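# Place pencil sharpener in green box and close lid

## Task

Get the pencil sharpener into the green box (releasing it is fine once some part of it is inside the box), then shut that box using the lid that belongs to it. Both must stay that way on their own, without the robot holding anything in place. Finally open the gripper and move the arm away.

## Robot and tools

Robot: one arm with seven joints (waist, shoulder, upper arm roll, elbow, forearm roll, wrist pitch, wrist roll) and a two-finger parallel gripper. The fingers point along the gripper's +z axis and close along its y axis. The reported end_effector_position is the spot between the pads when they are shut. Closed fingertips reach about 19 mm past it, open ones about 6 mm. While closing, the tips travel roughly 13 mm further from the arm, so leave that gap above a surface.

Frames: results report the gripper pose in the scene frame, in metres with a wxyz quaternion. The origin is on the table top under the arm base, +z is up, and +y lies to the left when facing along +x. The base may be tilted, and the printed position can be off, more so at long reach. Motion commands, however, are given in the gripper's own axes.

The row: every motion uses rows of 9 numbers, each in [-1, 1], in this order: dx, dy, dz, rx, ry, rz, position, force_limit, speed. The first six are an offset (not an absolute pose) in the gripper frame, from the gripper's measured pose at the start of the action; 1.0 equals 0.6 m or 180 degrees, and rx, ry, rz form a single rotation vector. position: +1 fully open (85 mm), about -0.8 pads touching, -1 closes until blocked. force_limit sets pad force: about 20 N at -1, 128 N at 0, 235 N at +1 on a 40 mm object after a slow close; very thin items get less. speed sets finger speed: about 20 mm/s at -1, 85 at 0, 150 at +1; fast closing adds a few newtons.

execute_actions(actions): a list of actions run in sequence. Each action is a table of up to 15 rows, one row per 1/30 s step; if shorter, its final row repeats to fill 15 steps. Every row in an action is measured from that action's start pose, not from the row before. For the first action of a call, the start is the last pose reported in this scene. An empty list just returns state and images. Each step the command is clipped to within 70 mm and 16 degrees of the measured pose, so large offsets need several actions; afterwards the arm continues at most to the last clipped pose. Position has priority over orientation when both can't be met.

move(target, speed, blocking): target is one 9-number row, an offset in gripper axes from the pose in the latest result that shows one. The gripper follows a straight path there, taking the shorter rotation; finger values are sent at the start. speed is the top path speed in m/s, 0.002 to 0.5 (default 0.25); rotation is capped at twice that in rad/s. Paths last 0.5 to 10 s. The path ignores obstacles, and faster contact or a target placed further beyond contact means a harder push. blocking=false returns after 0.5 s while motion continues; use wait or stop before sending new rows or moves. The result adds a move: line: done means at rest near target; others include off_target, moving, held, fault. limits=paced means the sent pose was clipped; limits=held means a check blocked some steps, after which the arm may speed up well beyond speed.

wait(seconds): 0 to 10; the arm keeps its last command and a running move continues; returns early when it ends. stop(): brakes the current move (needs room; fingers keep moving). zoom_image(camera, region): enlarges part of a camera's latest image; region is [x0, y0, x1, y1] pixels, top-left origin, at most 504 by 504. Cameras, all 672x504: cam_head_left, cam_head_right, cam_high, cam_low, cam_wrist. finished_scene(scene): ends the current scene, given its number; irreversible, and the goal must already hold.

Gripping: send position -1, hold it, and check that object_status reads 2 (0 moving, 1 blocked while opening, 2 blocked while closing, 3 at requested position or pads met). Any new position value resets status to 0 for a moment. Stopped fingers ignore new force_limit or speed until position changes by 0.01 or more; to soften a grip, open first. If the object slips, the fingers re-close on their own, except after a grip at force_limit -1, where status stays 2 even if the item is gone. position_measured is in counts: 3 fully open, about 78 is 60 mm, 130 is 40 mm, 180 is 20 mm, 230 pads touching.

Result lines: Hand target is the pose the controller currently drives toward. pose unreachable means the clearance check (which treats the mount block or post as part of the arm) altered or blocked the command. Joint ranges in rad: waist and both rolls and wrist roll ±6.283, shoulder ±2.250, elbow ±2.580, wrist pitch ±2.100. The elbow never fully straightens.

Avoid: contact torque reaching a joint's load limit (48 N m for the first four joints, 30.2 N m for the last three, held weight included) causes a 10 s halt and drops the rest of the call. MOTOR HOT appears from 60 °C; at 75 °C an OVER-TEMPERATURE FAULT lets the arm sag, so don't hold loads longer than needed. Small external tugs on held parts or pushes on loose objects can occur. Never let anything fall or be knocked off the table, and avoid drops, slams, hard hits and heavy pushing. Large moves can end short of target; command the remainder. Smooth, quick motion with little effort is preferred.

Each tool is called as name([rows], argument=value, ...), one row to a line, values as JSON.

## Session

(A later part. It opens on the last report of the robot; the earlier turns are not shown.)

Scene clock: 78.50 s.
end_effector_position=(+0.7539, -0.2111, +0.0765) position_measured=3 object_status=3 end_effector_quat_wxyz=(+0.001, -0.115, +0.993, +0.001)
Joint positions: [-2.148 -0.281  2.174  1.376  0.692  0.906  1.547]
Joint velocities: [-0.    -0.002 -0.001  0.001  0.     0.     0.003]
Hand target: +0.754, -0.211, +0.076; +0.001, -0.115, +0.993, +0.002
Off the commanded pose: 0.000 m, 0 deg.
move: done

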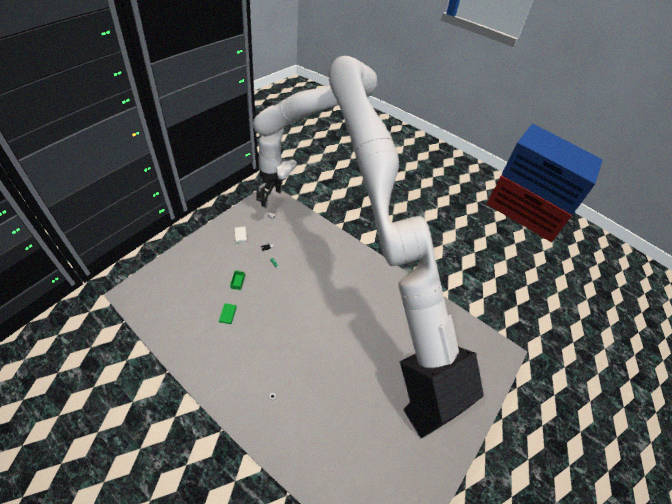

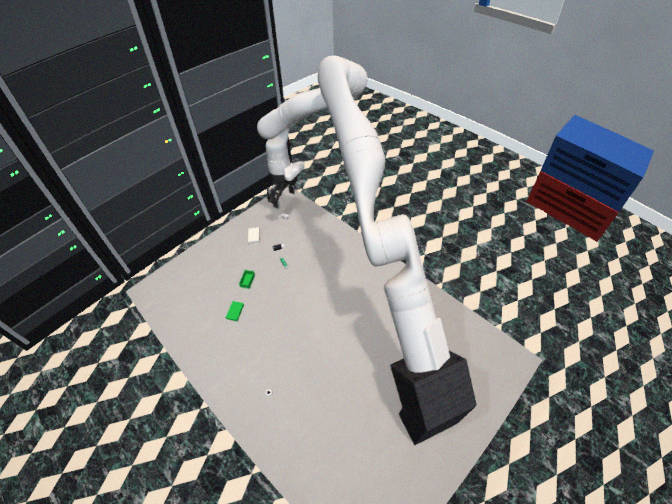

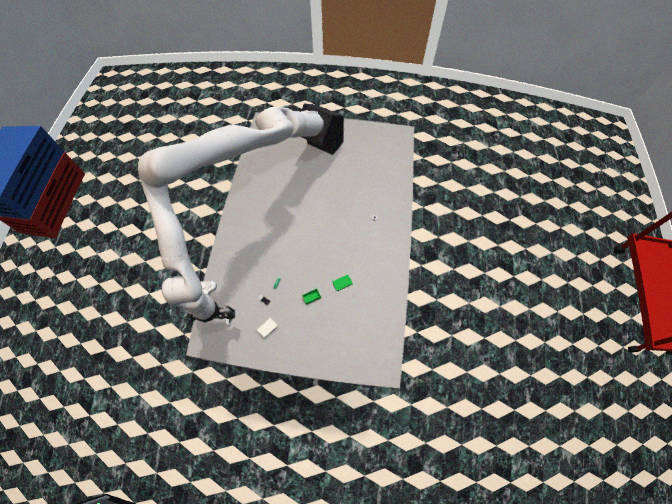

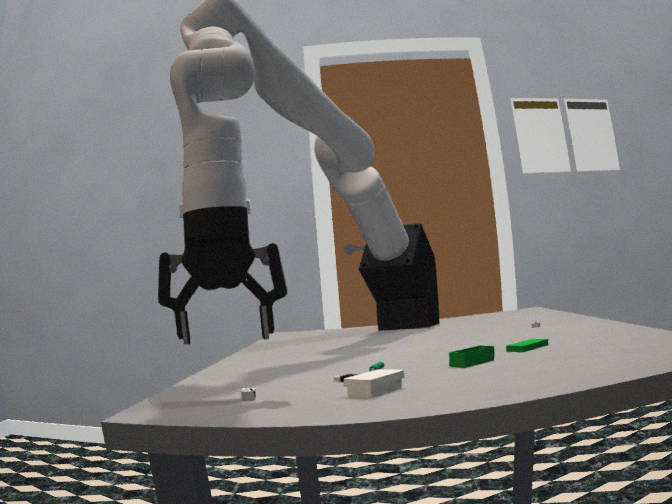

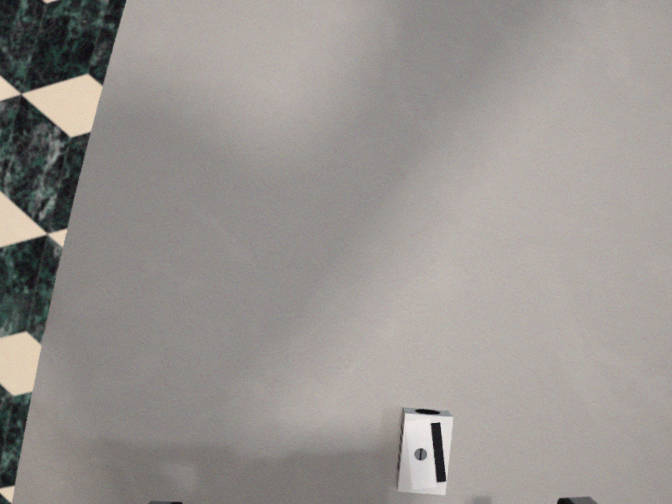

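move(target=[-0.004,0.029,0.05,0,0,0.02,0.2,0,0], speed=0.08)

move(target=[0,0,0.04,0,0,0,0.2,0,0], speed=0.05)

execute_actions([
  [[0,0,0,0,0,0,-1,-0.6,-0.5]],
  [[0,0,0,0,0,0,-1,-0.6,-0.5]],
  [[0,0,0,0,0,0,-1,-0.6,-0.5]],
])

move(target=[0,0,-0.15,0,0,0,-1,-0.6,-0.5], speed=0.1)

Scene clock: 84.10 s.
end_effector_position=(+0.7522, -0.1941, +0.0467) position_measured=104 object_status=0 end_effector_quat_wxyz=(+0.001, -0.083, +0.997, +0.001)
Joint positions: [-2.236 -0.334  2.225  1.394  0.782  0.872  1.395]
Joint velocities: [-0.006 -0.002 -0.003 -0.     0.001 -0.001 -0.002]
Hand target: +0.752, -0.194, +0.047; +0.001, -0.084, +0.997, +0.001
Off the commanded pose: 0.001 m, 0 deg.
move: done

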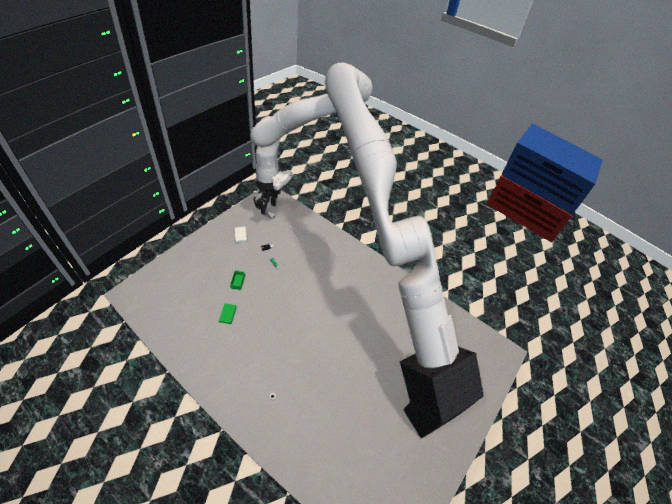

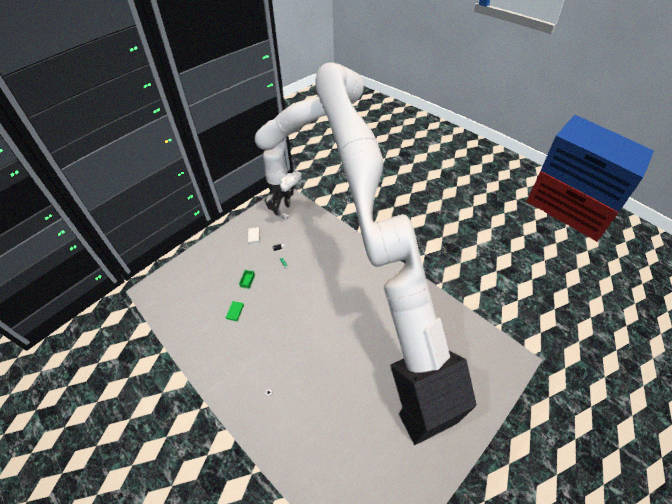

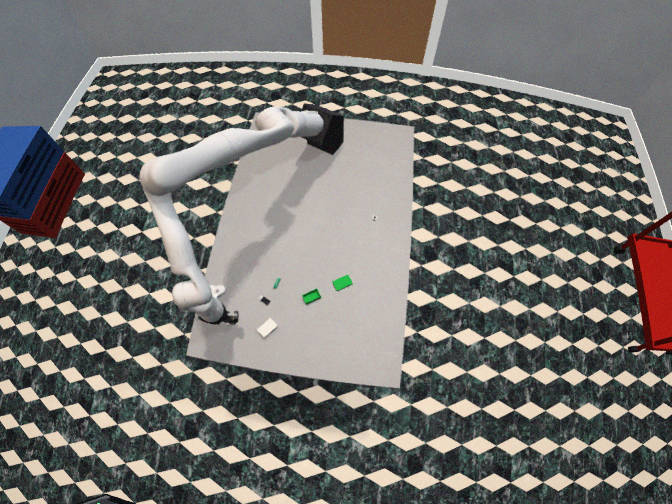

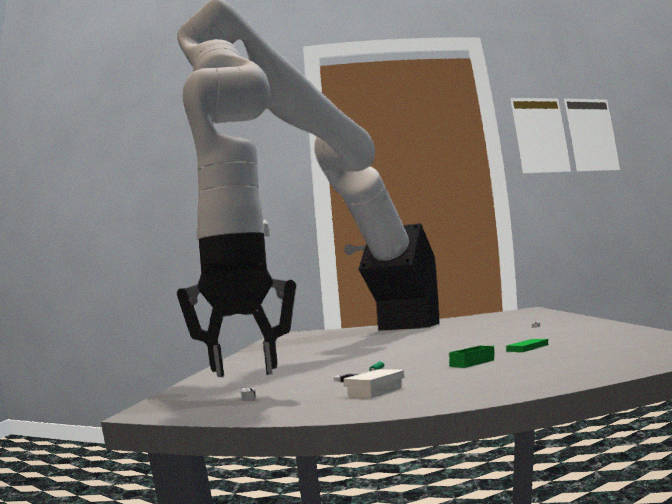

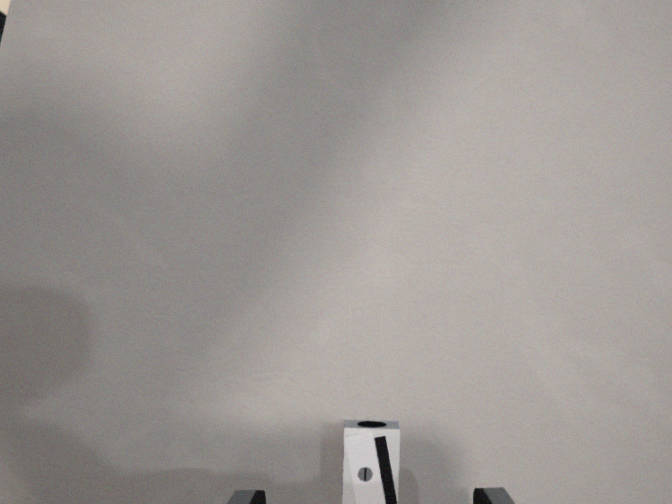

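Scene clock: 84.87 s.
end_effector_position=(+0.7522, -0.1943, +0.0228) position_measured=104 object_status=3 end_effector_quat_wxyz=(+0.001, -0.083, +0.997, +0.001)
Joint positions: [-2.267 -0.382  2.249  1.385  0.831  0.852  1.368]
Joint velocities: [-0.003 -0.004 -0.001  0.001  0.001  0.    -0.001]
Hand target: +0.752, -0.194, +0.023; +0.001, -0.083, +0.997, +0.001
Off the commanded pose: 0.000 m, 0 deg.
move: done

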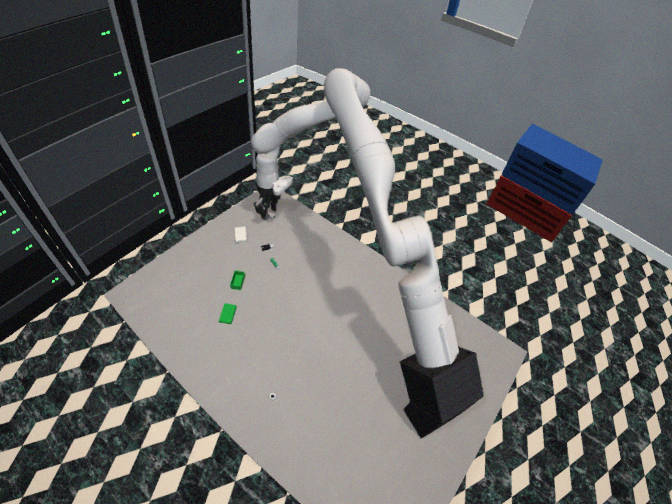

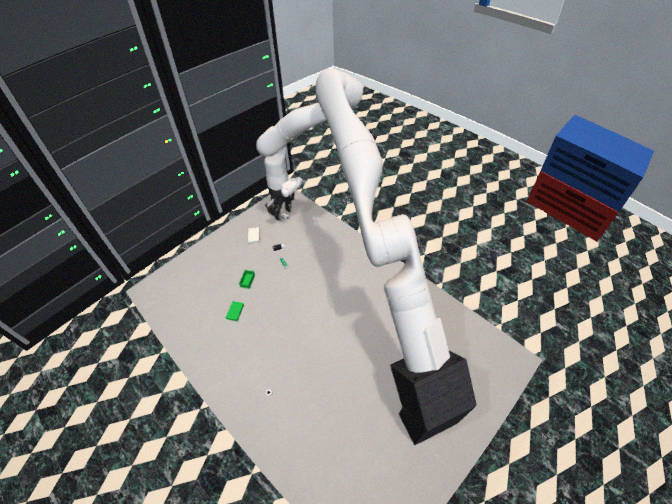

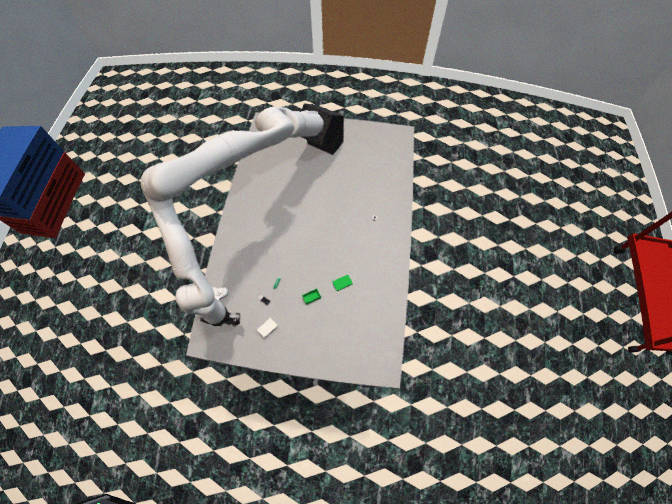

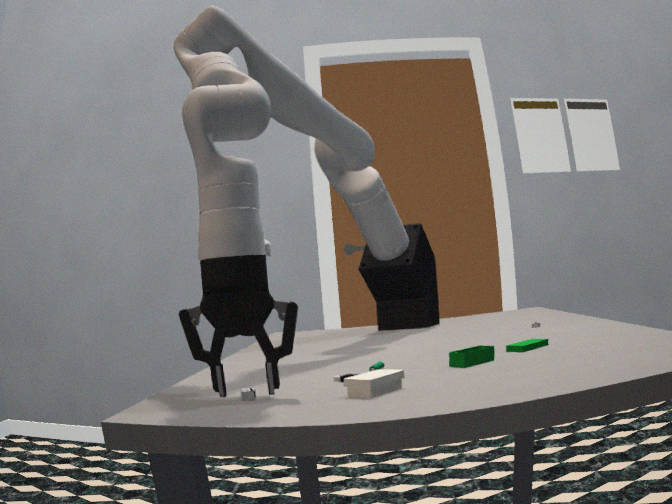

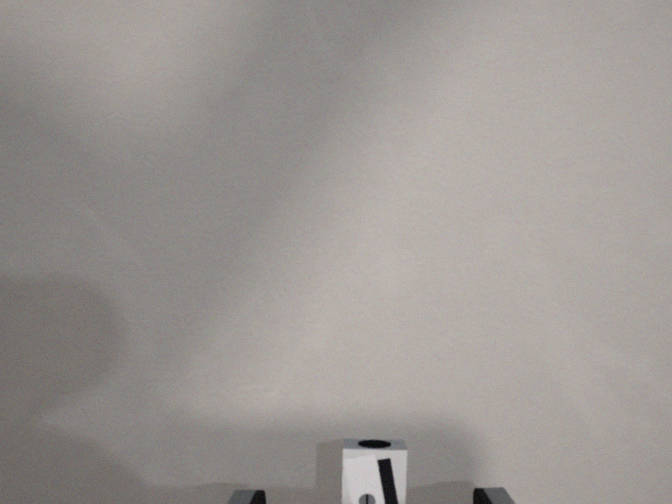

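Scene clock: 86.37 s.
end_effector_position=(+0.7523, -0.1943, +0.0229) position_measured=198 object_status=2 end_effector_quat_wxyz=(+0.001, -0.083, +0.997, +0.001)
Joint positions: [-2.267 -0.381  2.249  1.385  0.831  0.852  1.368]
Joint velocities: [ 0.    -0.    -0.001 -0.    -0.    -0.001 -0.001]
Hand target: +0.752, -0.194, +0.023; +0.001, -0.083, +0.997, +0.001
Off the commanded pose: 0.000 m, 0 deg.

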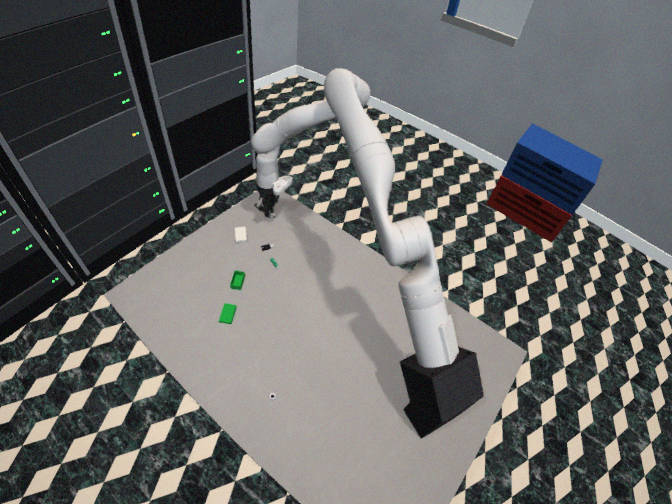

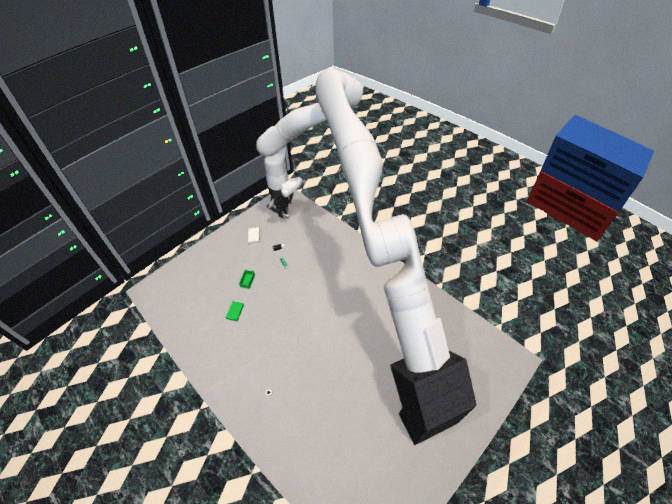

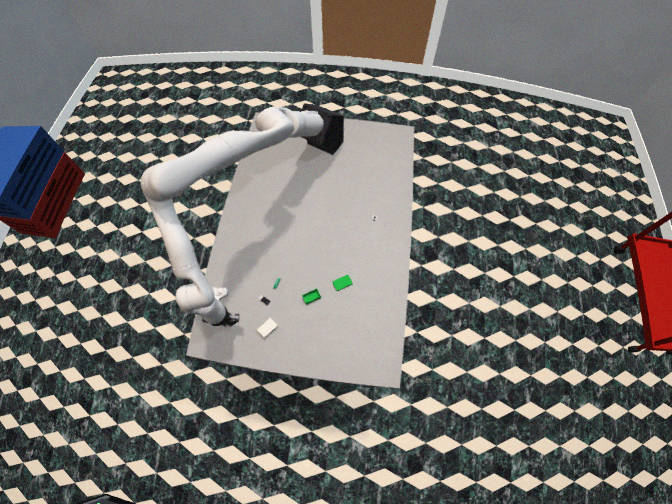

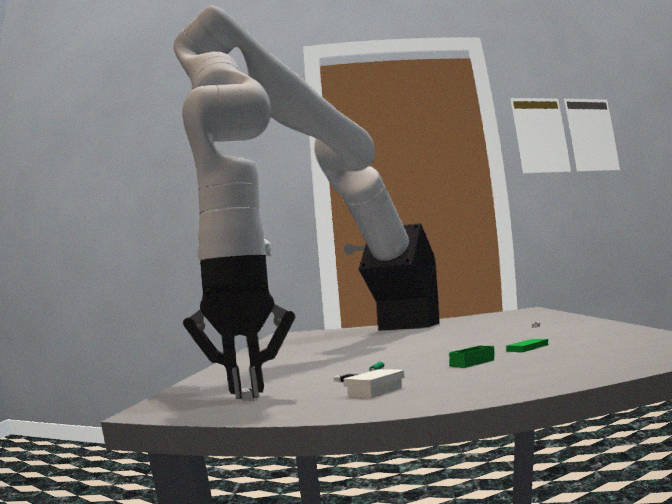

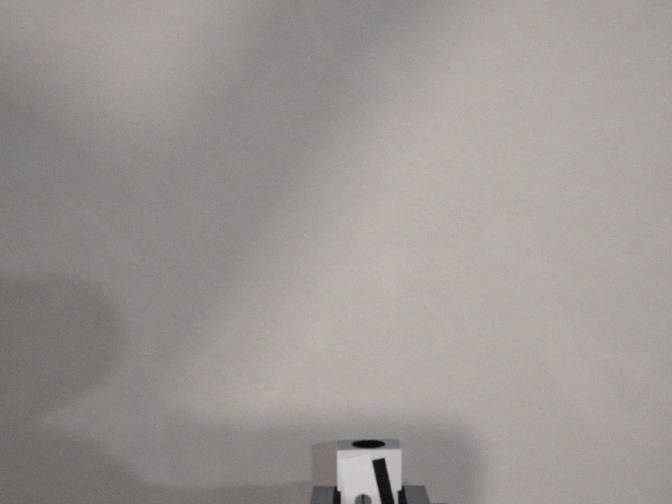

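Scene clock: 87.67 s.
end_effector_position=(+0.7522, -0.1941, +0.1128) position_measured=198 object_status=2 end_effector_quat_wxyz=(+0.001, -0.083, +0.997, +0.001)
Joint positions: [-2.14  -0.198  2.167  1.396  0.62   0.935  1.493]
Joint velocities: [ 0.004  0.005  0.003 -0.001 -0.003 -0.001  0.003]
Hand target: +0.752, -0.194, +0.113; +0.001, -0.083, +0.997, +0.001
Off the commanded pose: 0.000 m, 0 deg.
move: done

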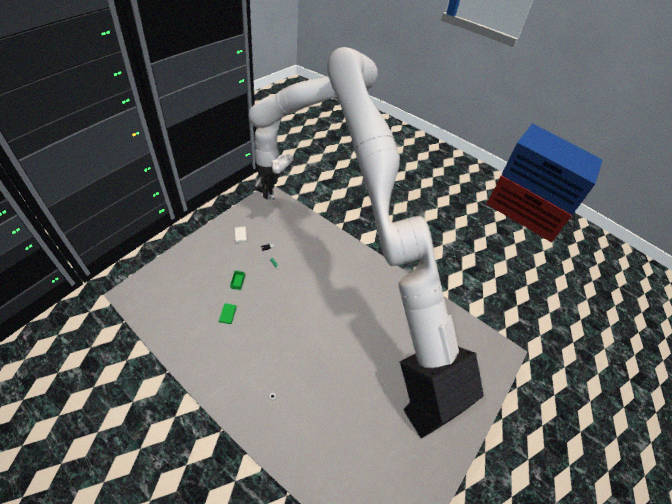

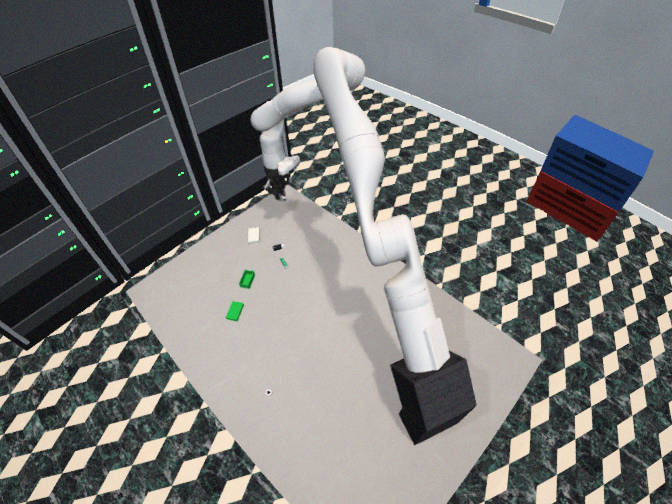

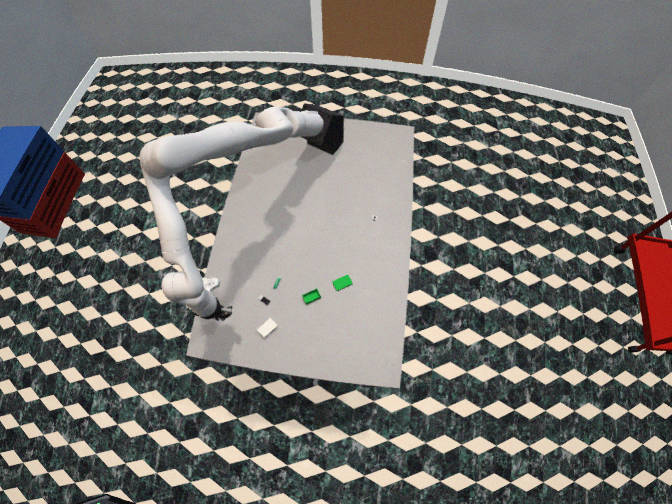

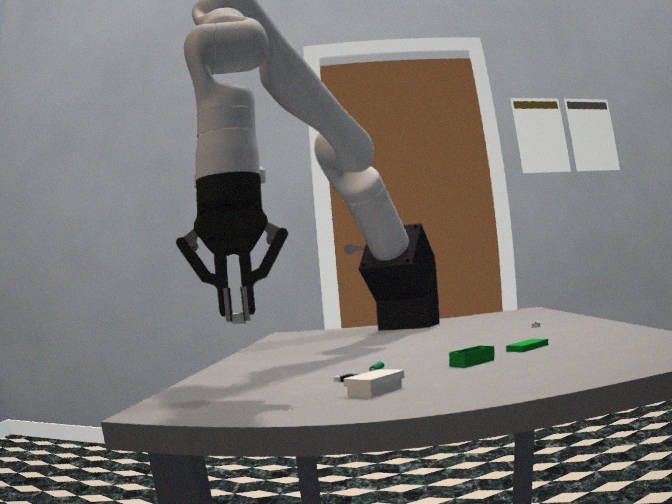

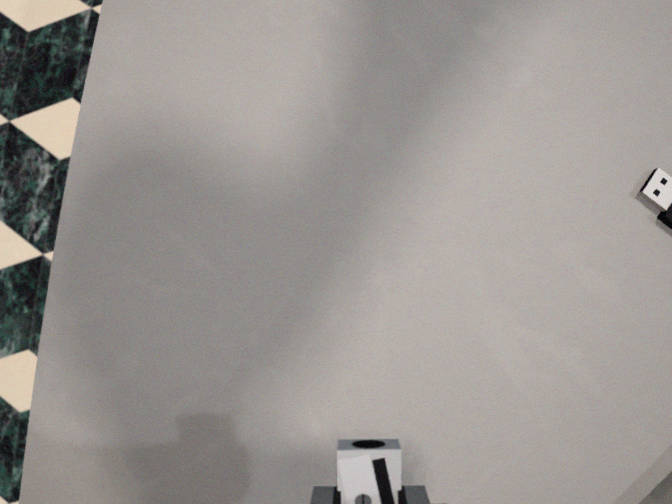

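move(target=[0.145,0.473,0,0,0,0.369,-1,-0.6,-0.5], speed=0.2)

move(target=[0,0,0.1,0,0,0,-1,-0.6,-0.5], speed=0.08)

Scene clock: 98.37 s.
end_effector_position=(+0.6182, +0.0697, +0.1127) position_measured=198 object_status=2 end_effector_quat_wxyz=(-0.000, +0.477, +0.879, +0.000)
Joint positions: [-2.87  -0.276  2.254  1.858  1.167  1.048 -0.74 ]
Joint velocities: [-0.01  -0.006 -0.006  0.     0.004  0.006 -0.006]
Hand target: +0.618, +0.070, +0.113; -0.000, +0.476, +0.879, +0.001
Off the commanded pose: 0.002 m, 0 deg.
move: done

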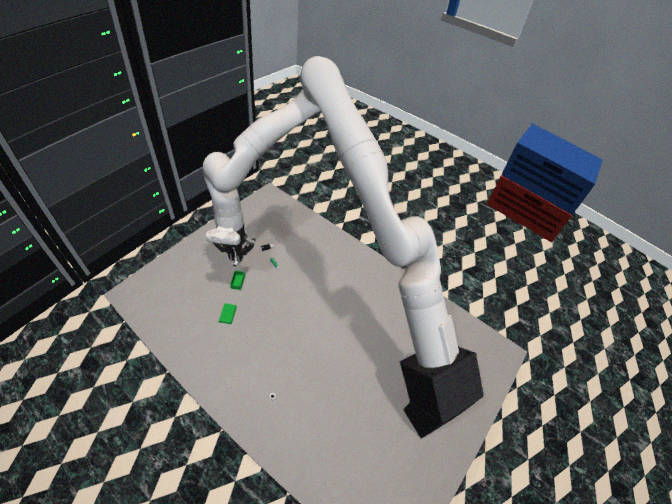

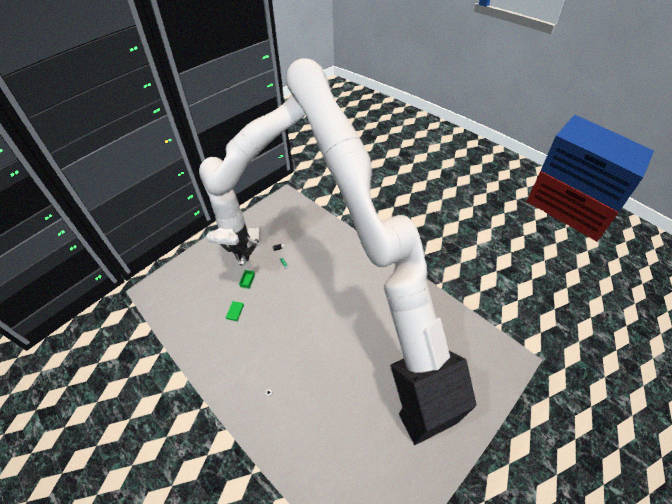

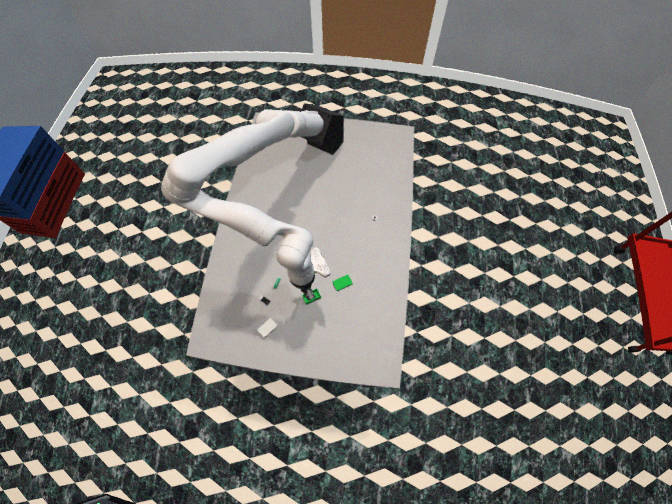

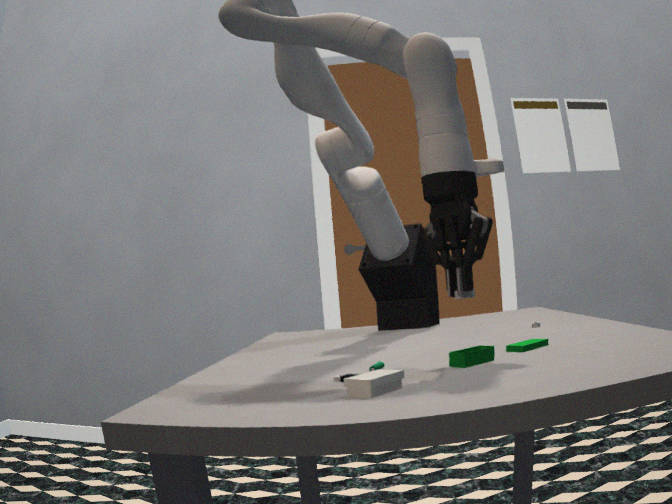

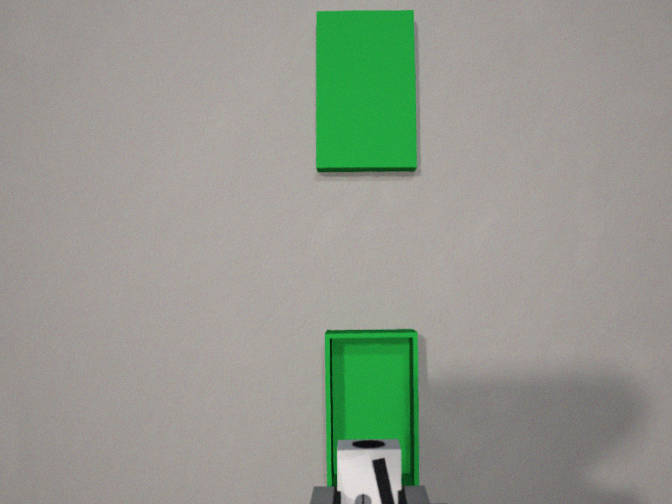

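Scene clock: 99.43 s.
end_effector_position=(+0.6185, +0.0694, +0.0529) position_measured=198 object_status=2 end_effector_quat_wxyz=(+0.000, +0.477, +0.879, +0.000)
Joint positions: [-2.868 -0.397  2.311  1.858  1.312  0.994 -0.816]
Joint velocities: [-0.001 -0.007 -0.001 -0.     0.001  0.    -0.001]
Hand target: +0.618, +0.070, +0.053; +0.000, +0.476, +0.879, +0.000
Off the commanded pose: 0.000 m, 0 deg.
move: done

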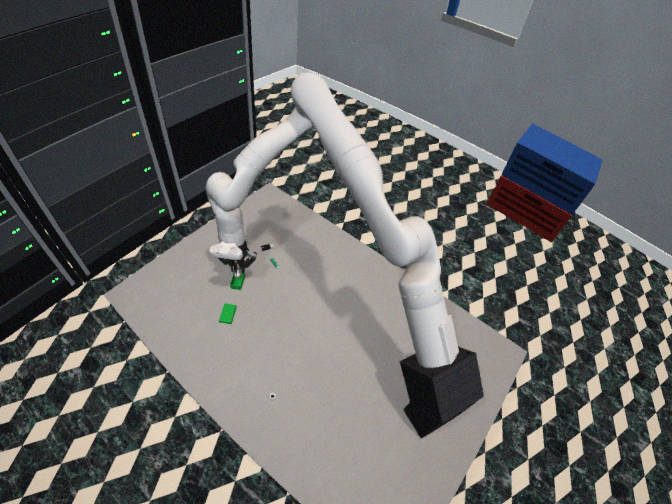

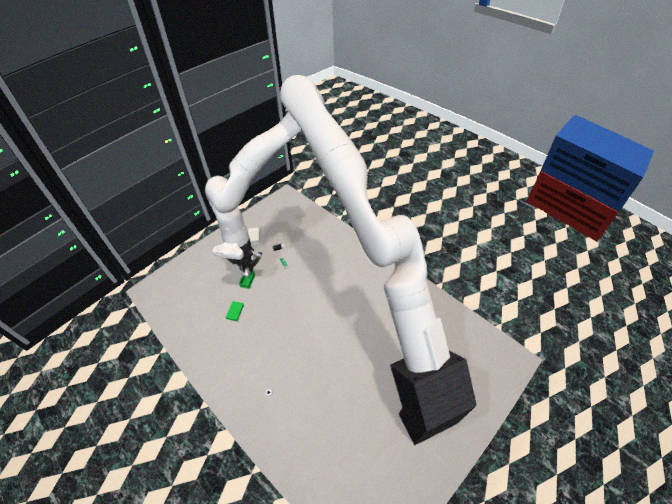

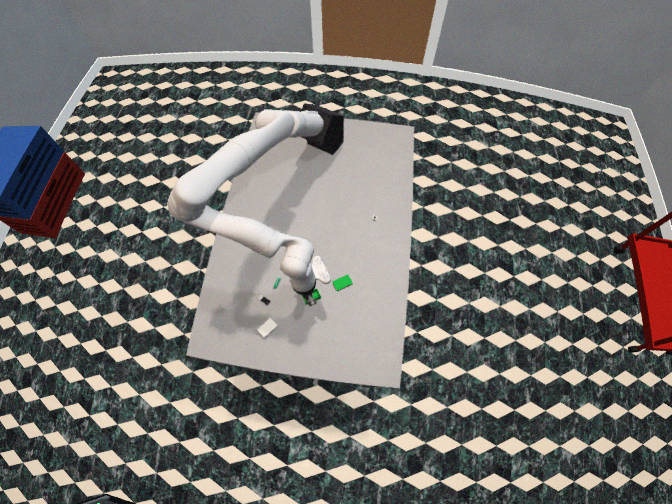

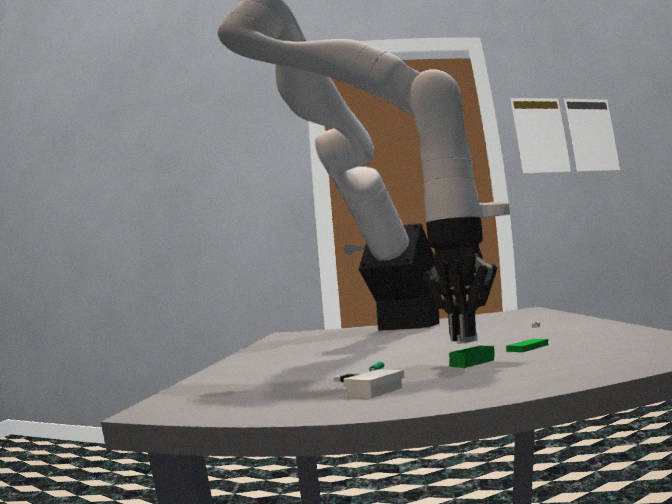

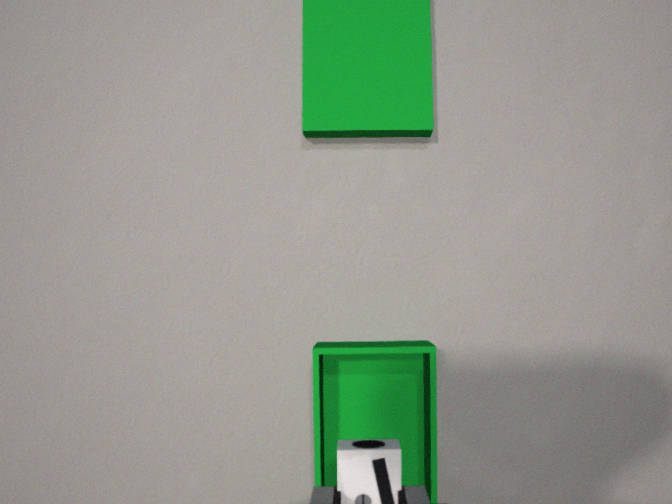

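move(target=[0,0.003,0.02,0,0,0,-1,-0.6,-0.5], speed=0.03)

execute_actions([
  [[0,0,0,0,0,0,1,0,-0.3]],
  [[0,0,0,0,0,0,1,0,-0.3]],
  [[0,0,0,0,0,0,1,0,-0.3]],
])

move(target=[0,0,-0.1,0,0,0,1,0,0], speed=0.15)

Scene clock: 105.83 s.
end_effector_position=(+0.6202, +0.0703, +0.0410) position_measured=198 object_status=2 end_effector_quat_wxyz=(+0.001, +0.477, +0.879, +0.000)
Joint positions: [-2.87  -0.424  2.322  1.848  1.339  0.988 -0.825]
Joint velocities: [-0.002 -0.004  0.001  0.001  0.002 -0.002 -0.   ]
Hand target: +0.620, +0.070, +0.041; +0.000, +0.477, +0.879, +0.000
Off the commanded pose: 0.000 m, 0 deg.
move: done

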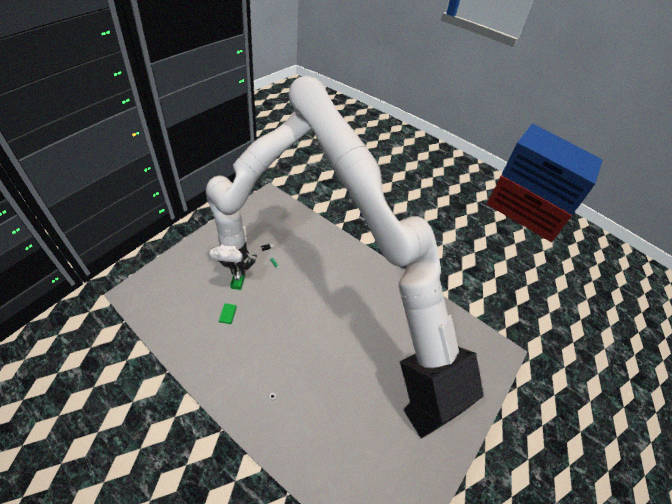

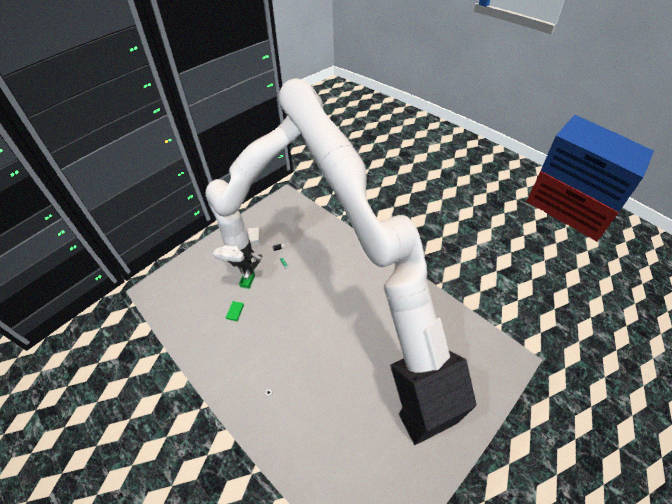

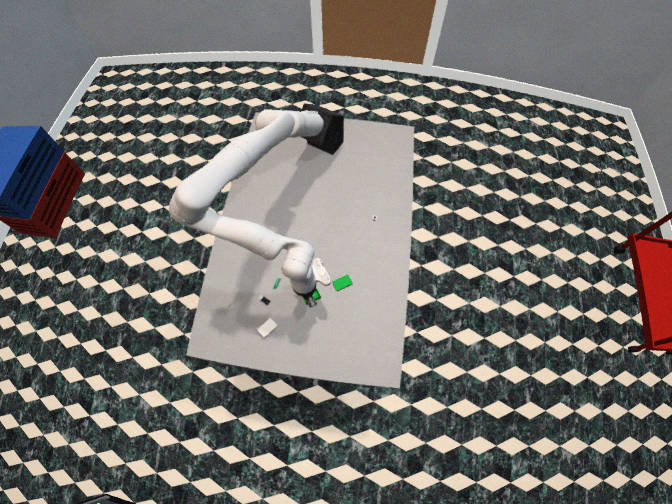

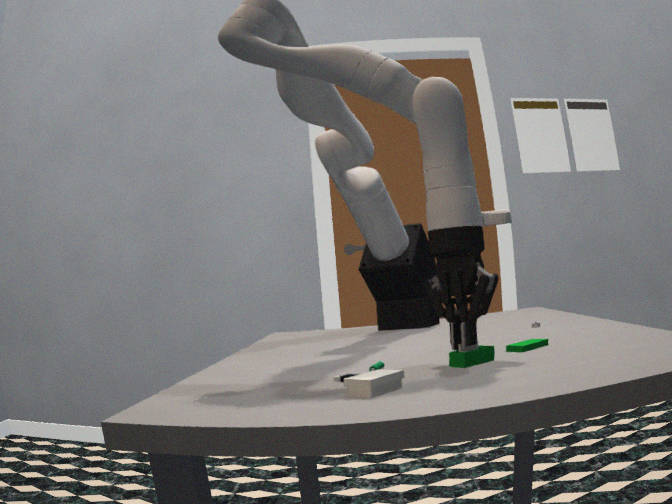

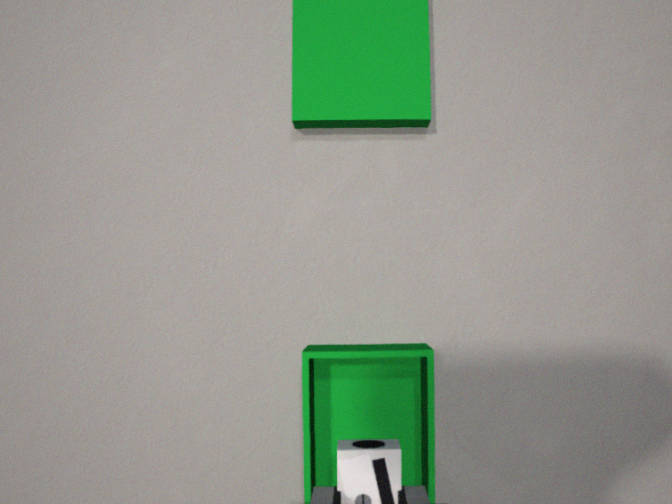

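Scene clock: 107.33 s.
end_effector_position=(+0.6202, +0.0703, +0.0410) position_measured=3 object_status=0 end_effector_quat_wxyz=(+0.001, +0.477, +0.879, +0.000)
Joint positions: [-2.87  -0.424  2.322  1.848  1.339  0.988 -0.825]
Joint velocities: [ 0.    -0.002 -0.002 -0.     0.001  0.001 -0.001]
Hand target: +0.620, +0.070, +0.041; +0.001, +0.477, +0.879, +0.000
Off the commanded pose: 0.000 m, 0 deg.

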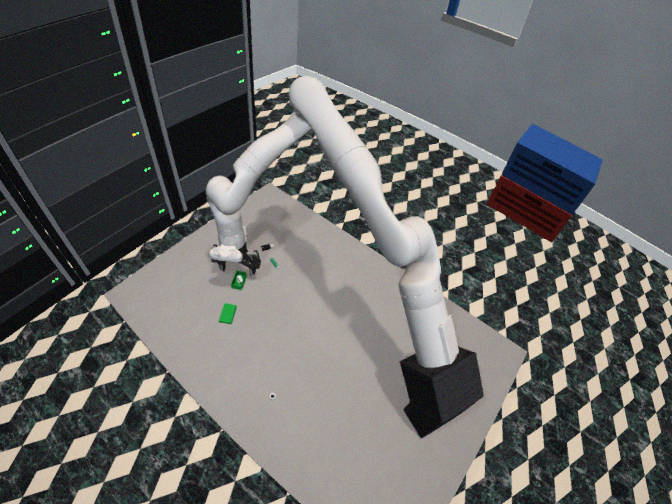

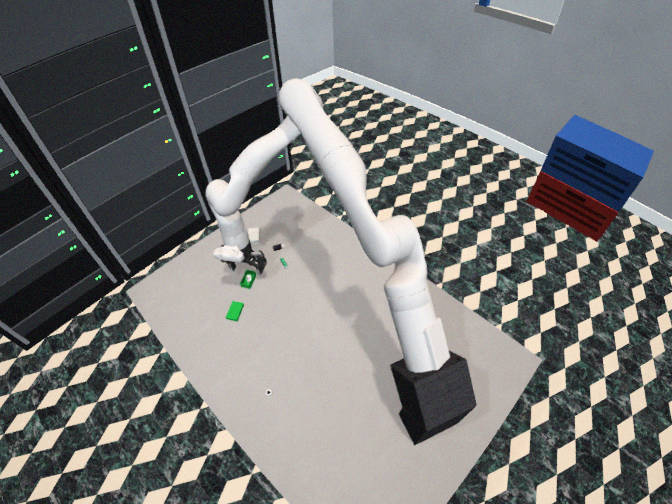

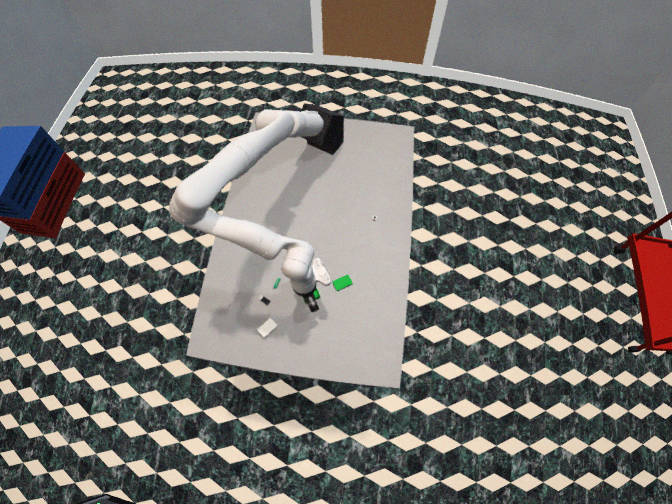

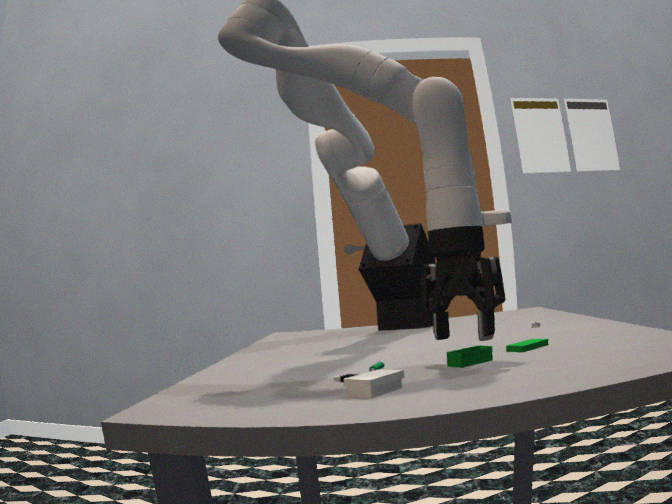

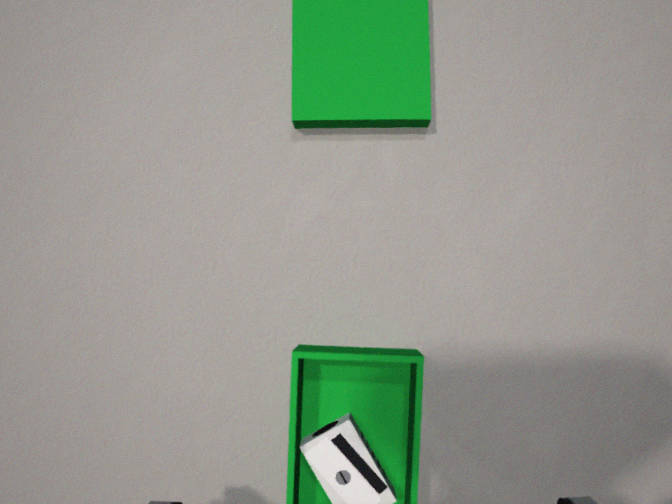

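Scene clock: 108.17 s.
end_effector_position=(+0.6198, +0.0705, +0.1009) position_measured=3 object_status=3 end_effector_quat_wxyz=(+0.000, +0.477, +0.879, +0.000)
Joint positions: [-2.873 -0.303  2.266  1.854  1.196  1.04  -0.754]
Joint velocities: [ 0.002  0.003  0.    -0.001 -0.001 -0.     0.002]
Hand target: +0.620, +0.070, +0.101; +0.000, +0.477, +0.879, +0.000
Off the commanded pose: 0.000 m, 0 deg.
move: done

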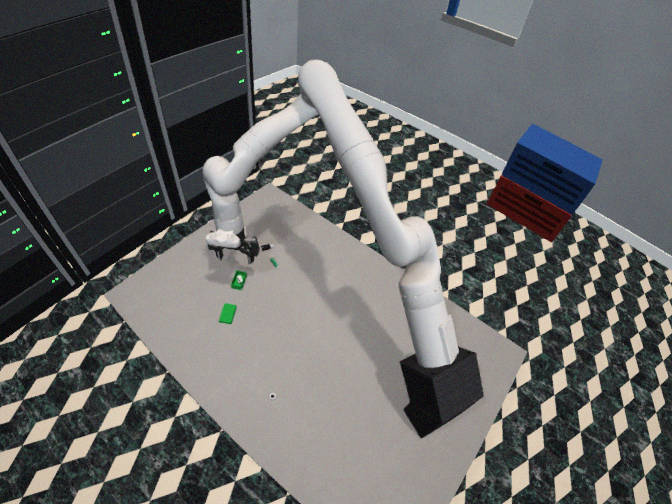

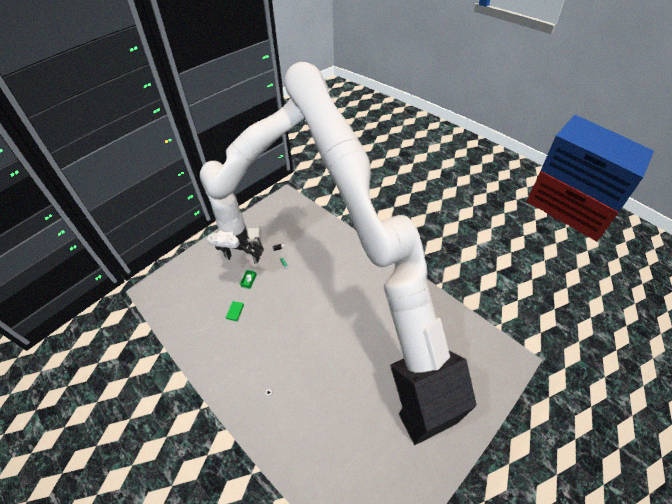

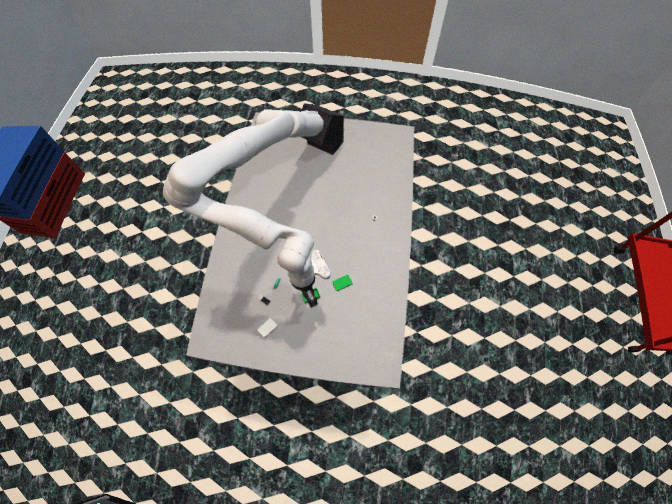

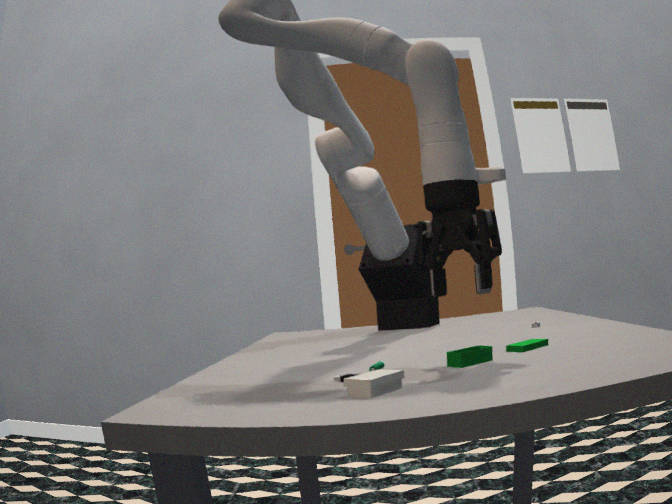

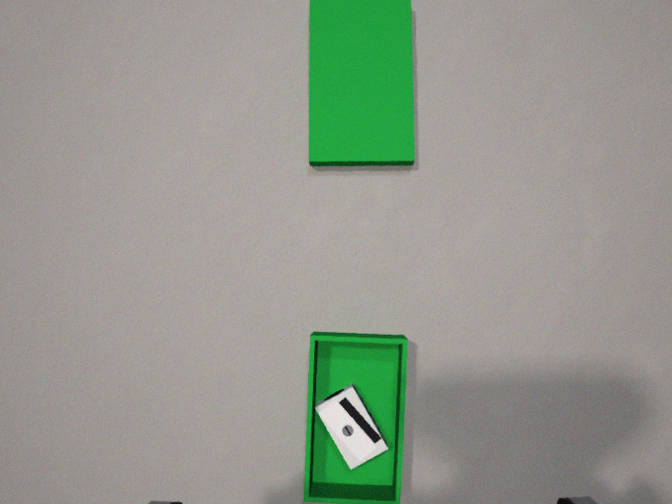

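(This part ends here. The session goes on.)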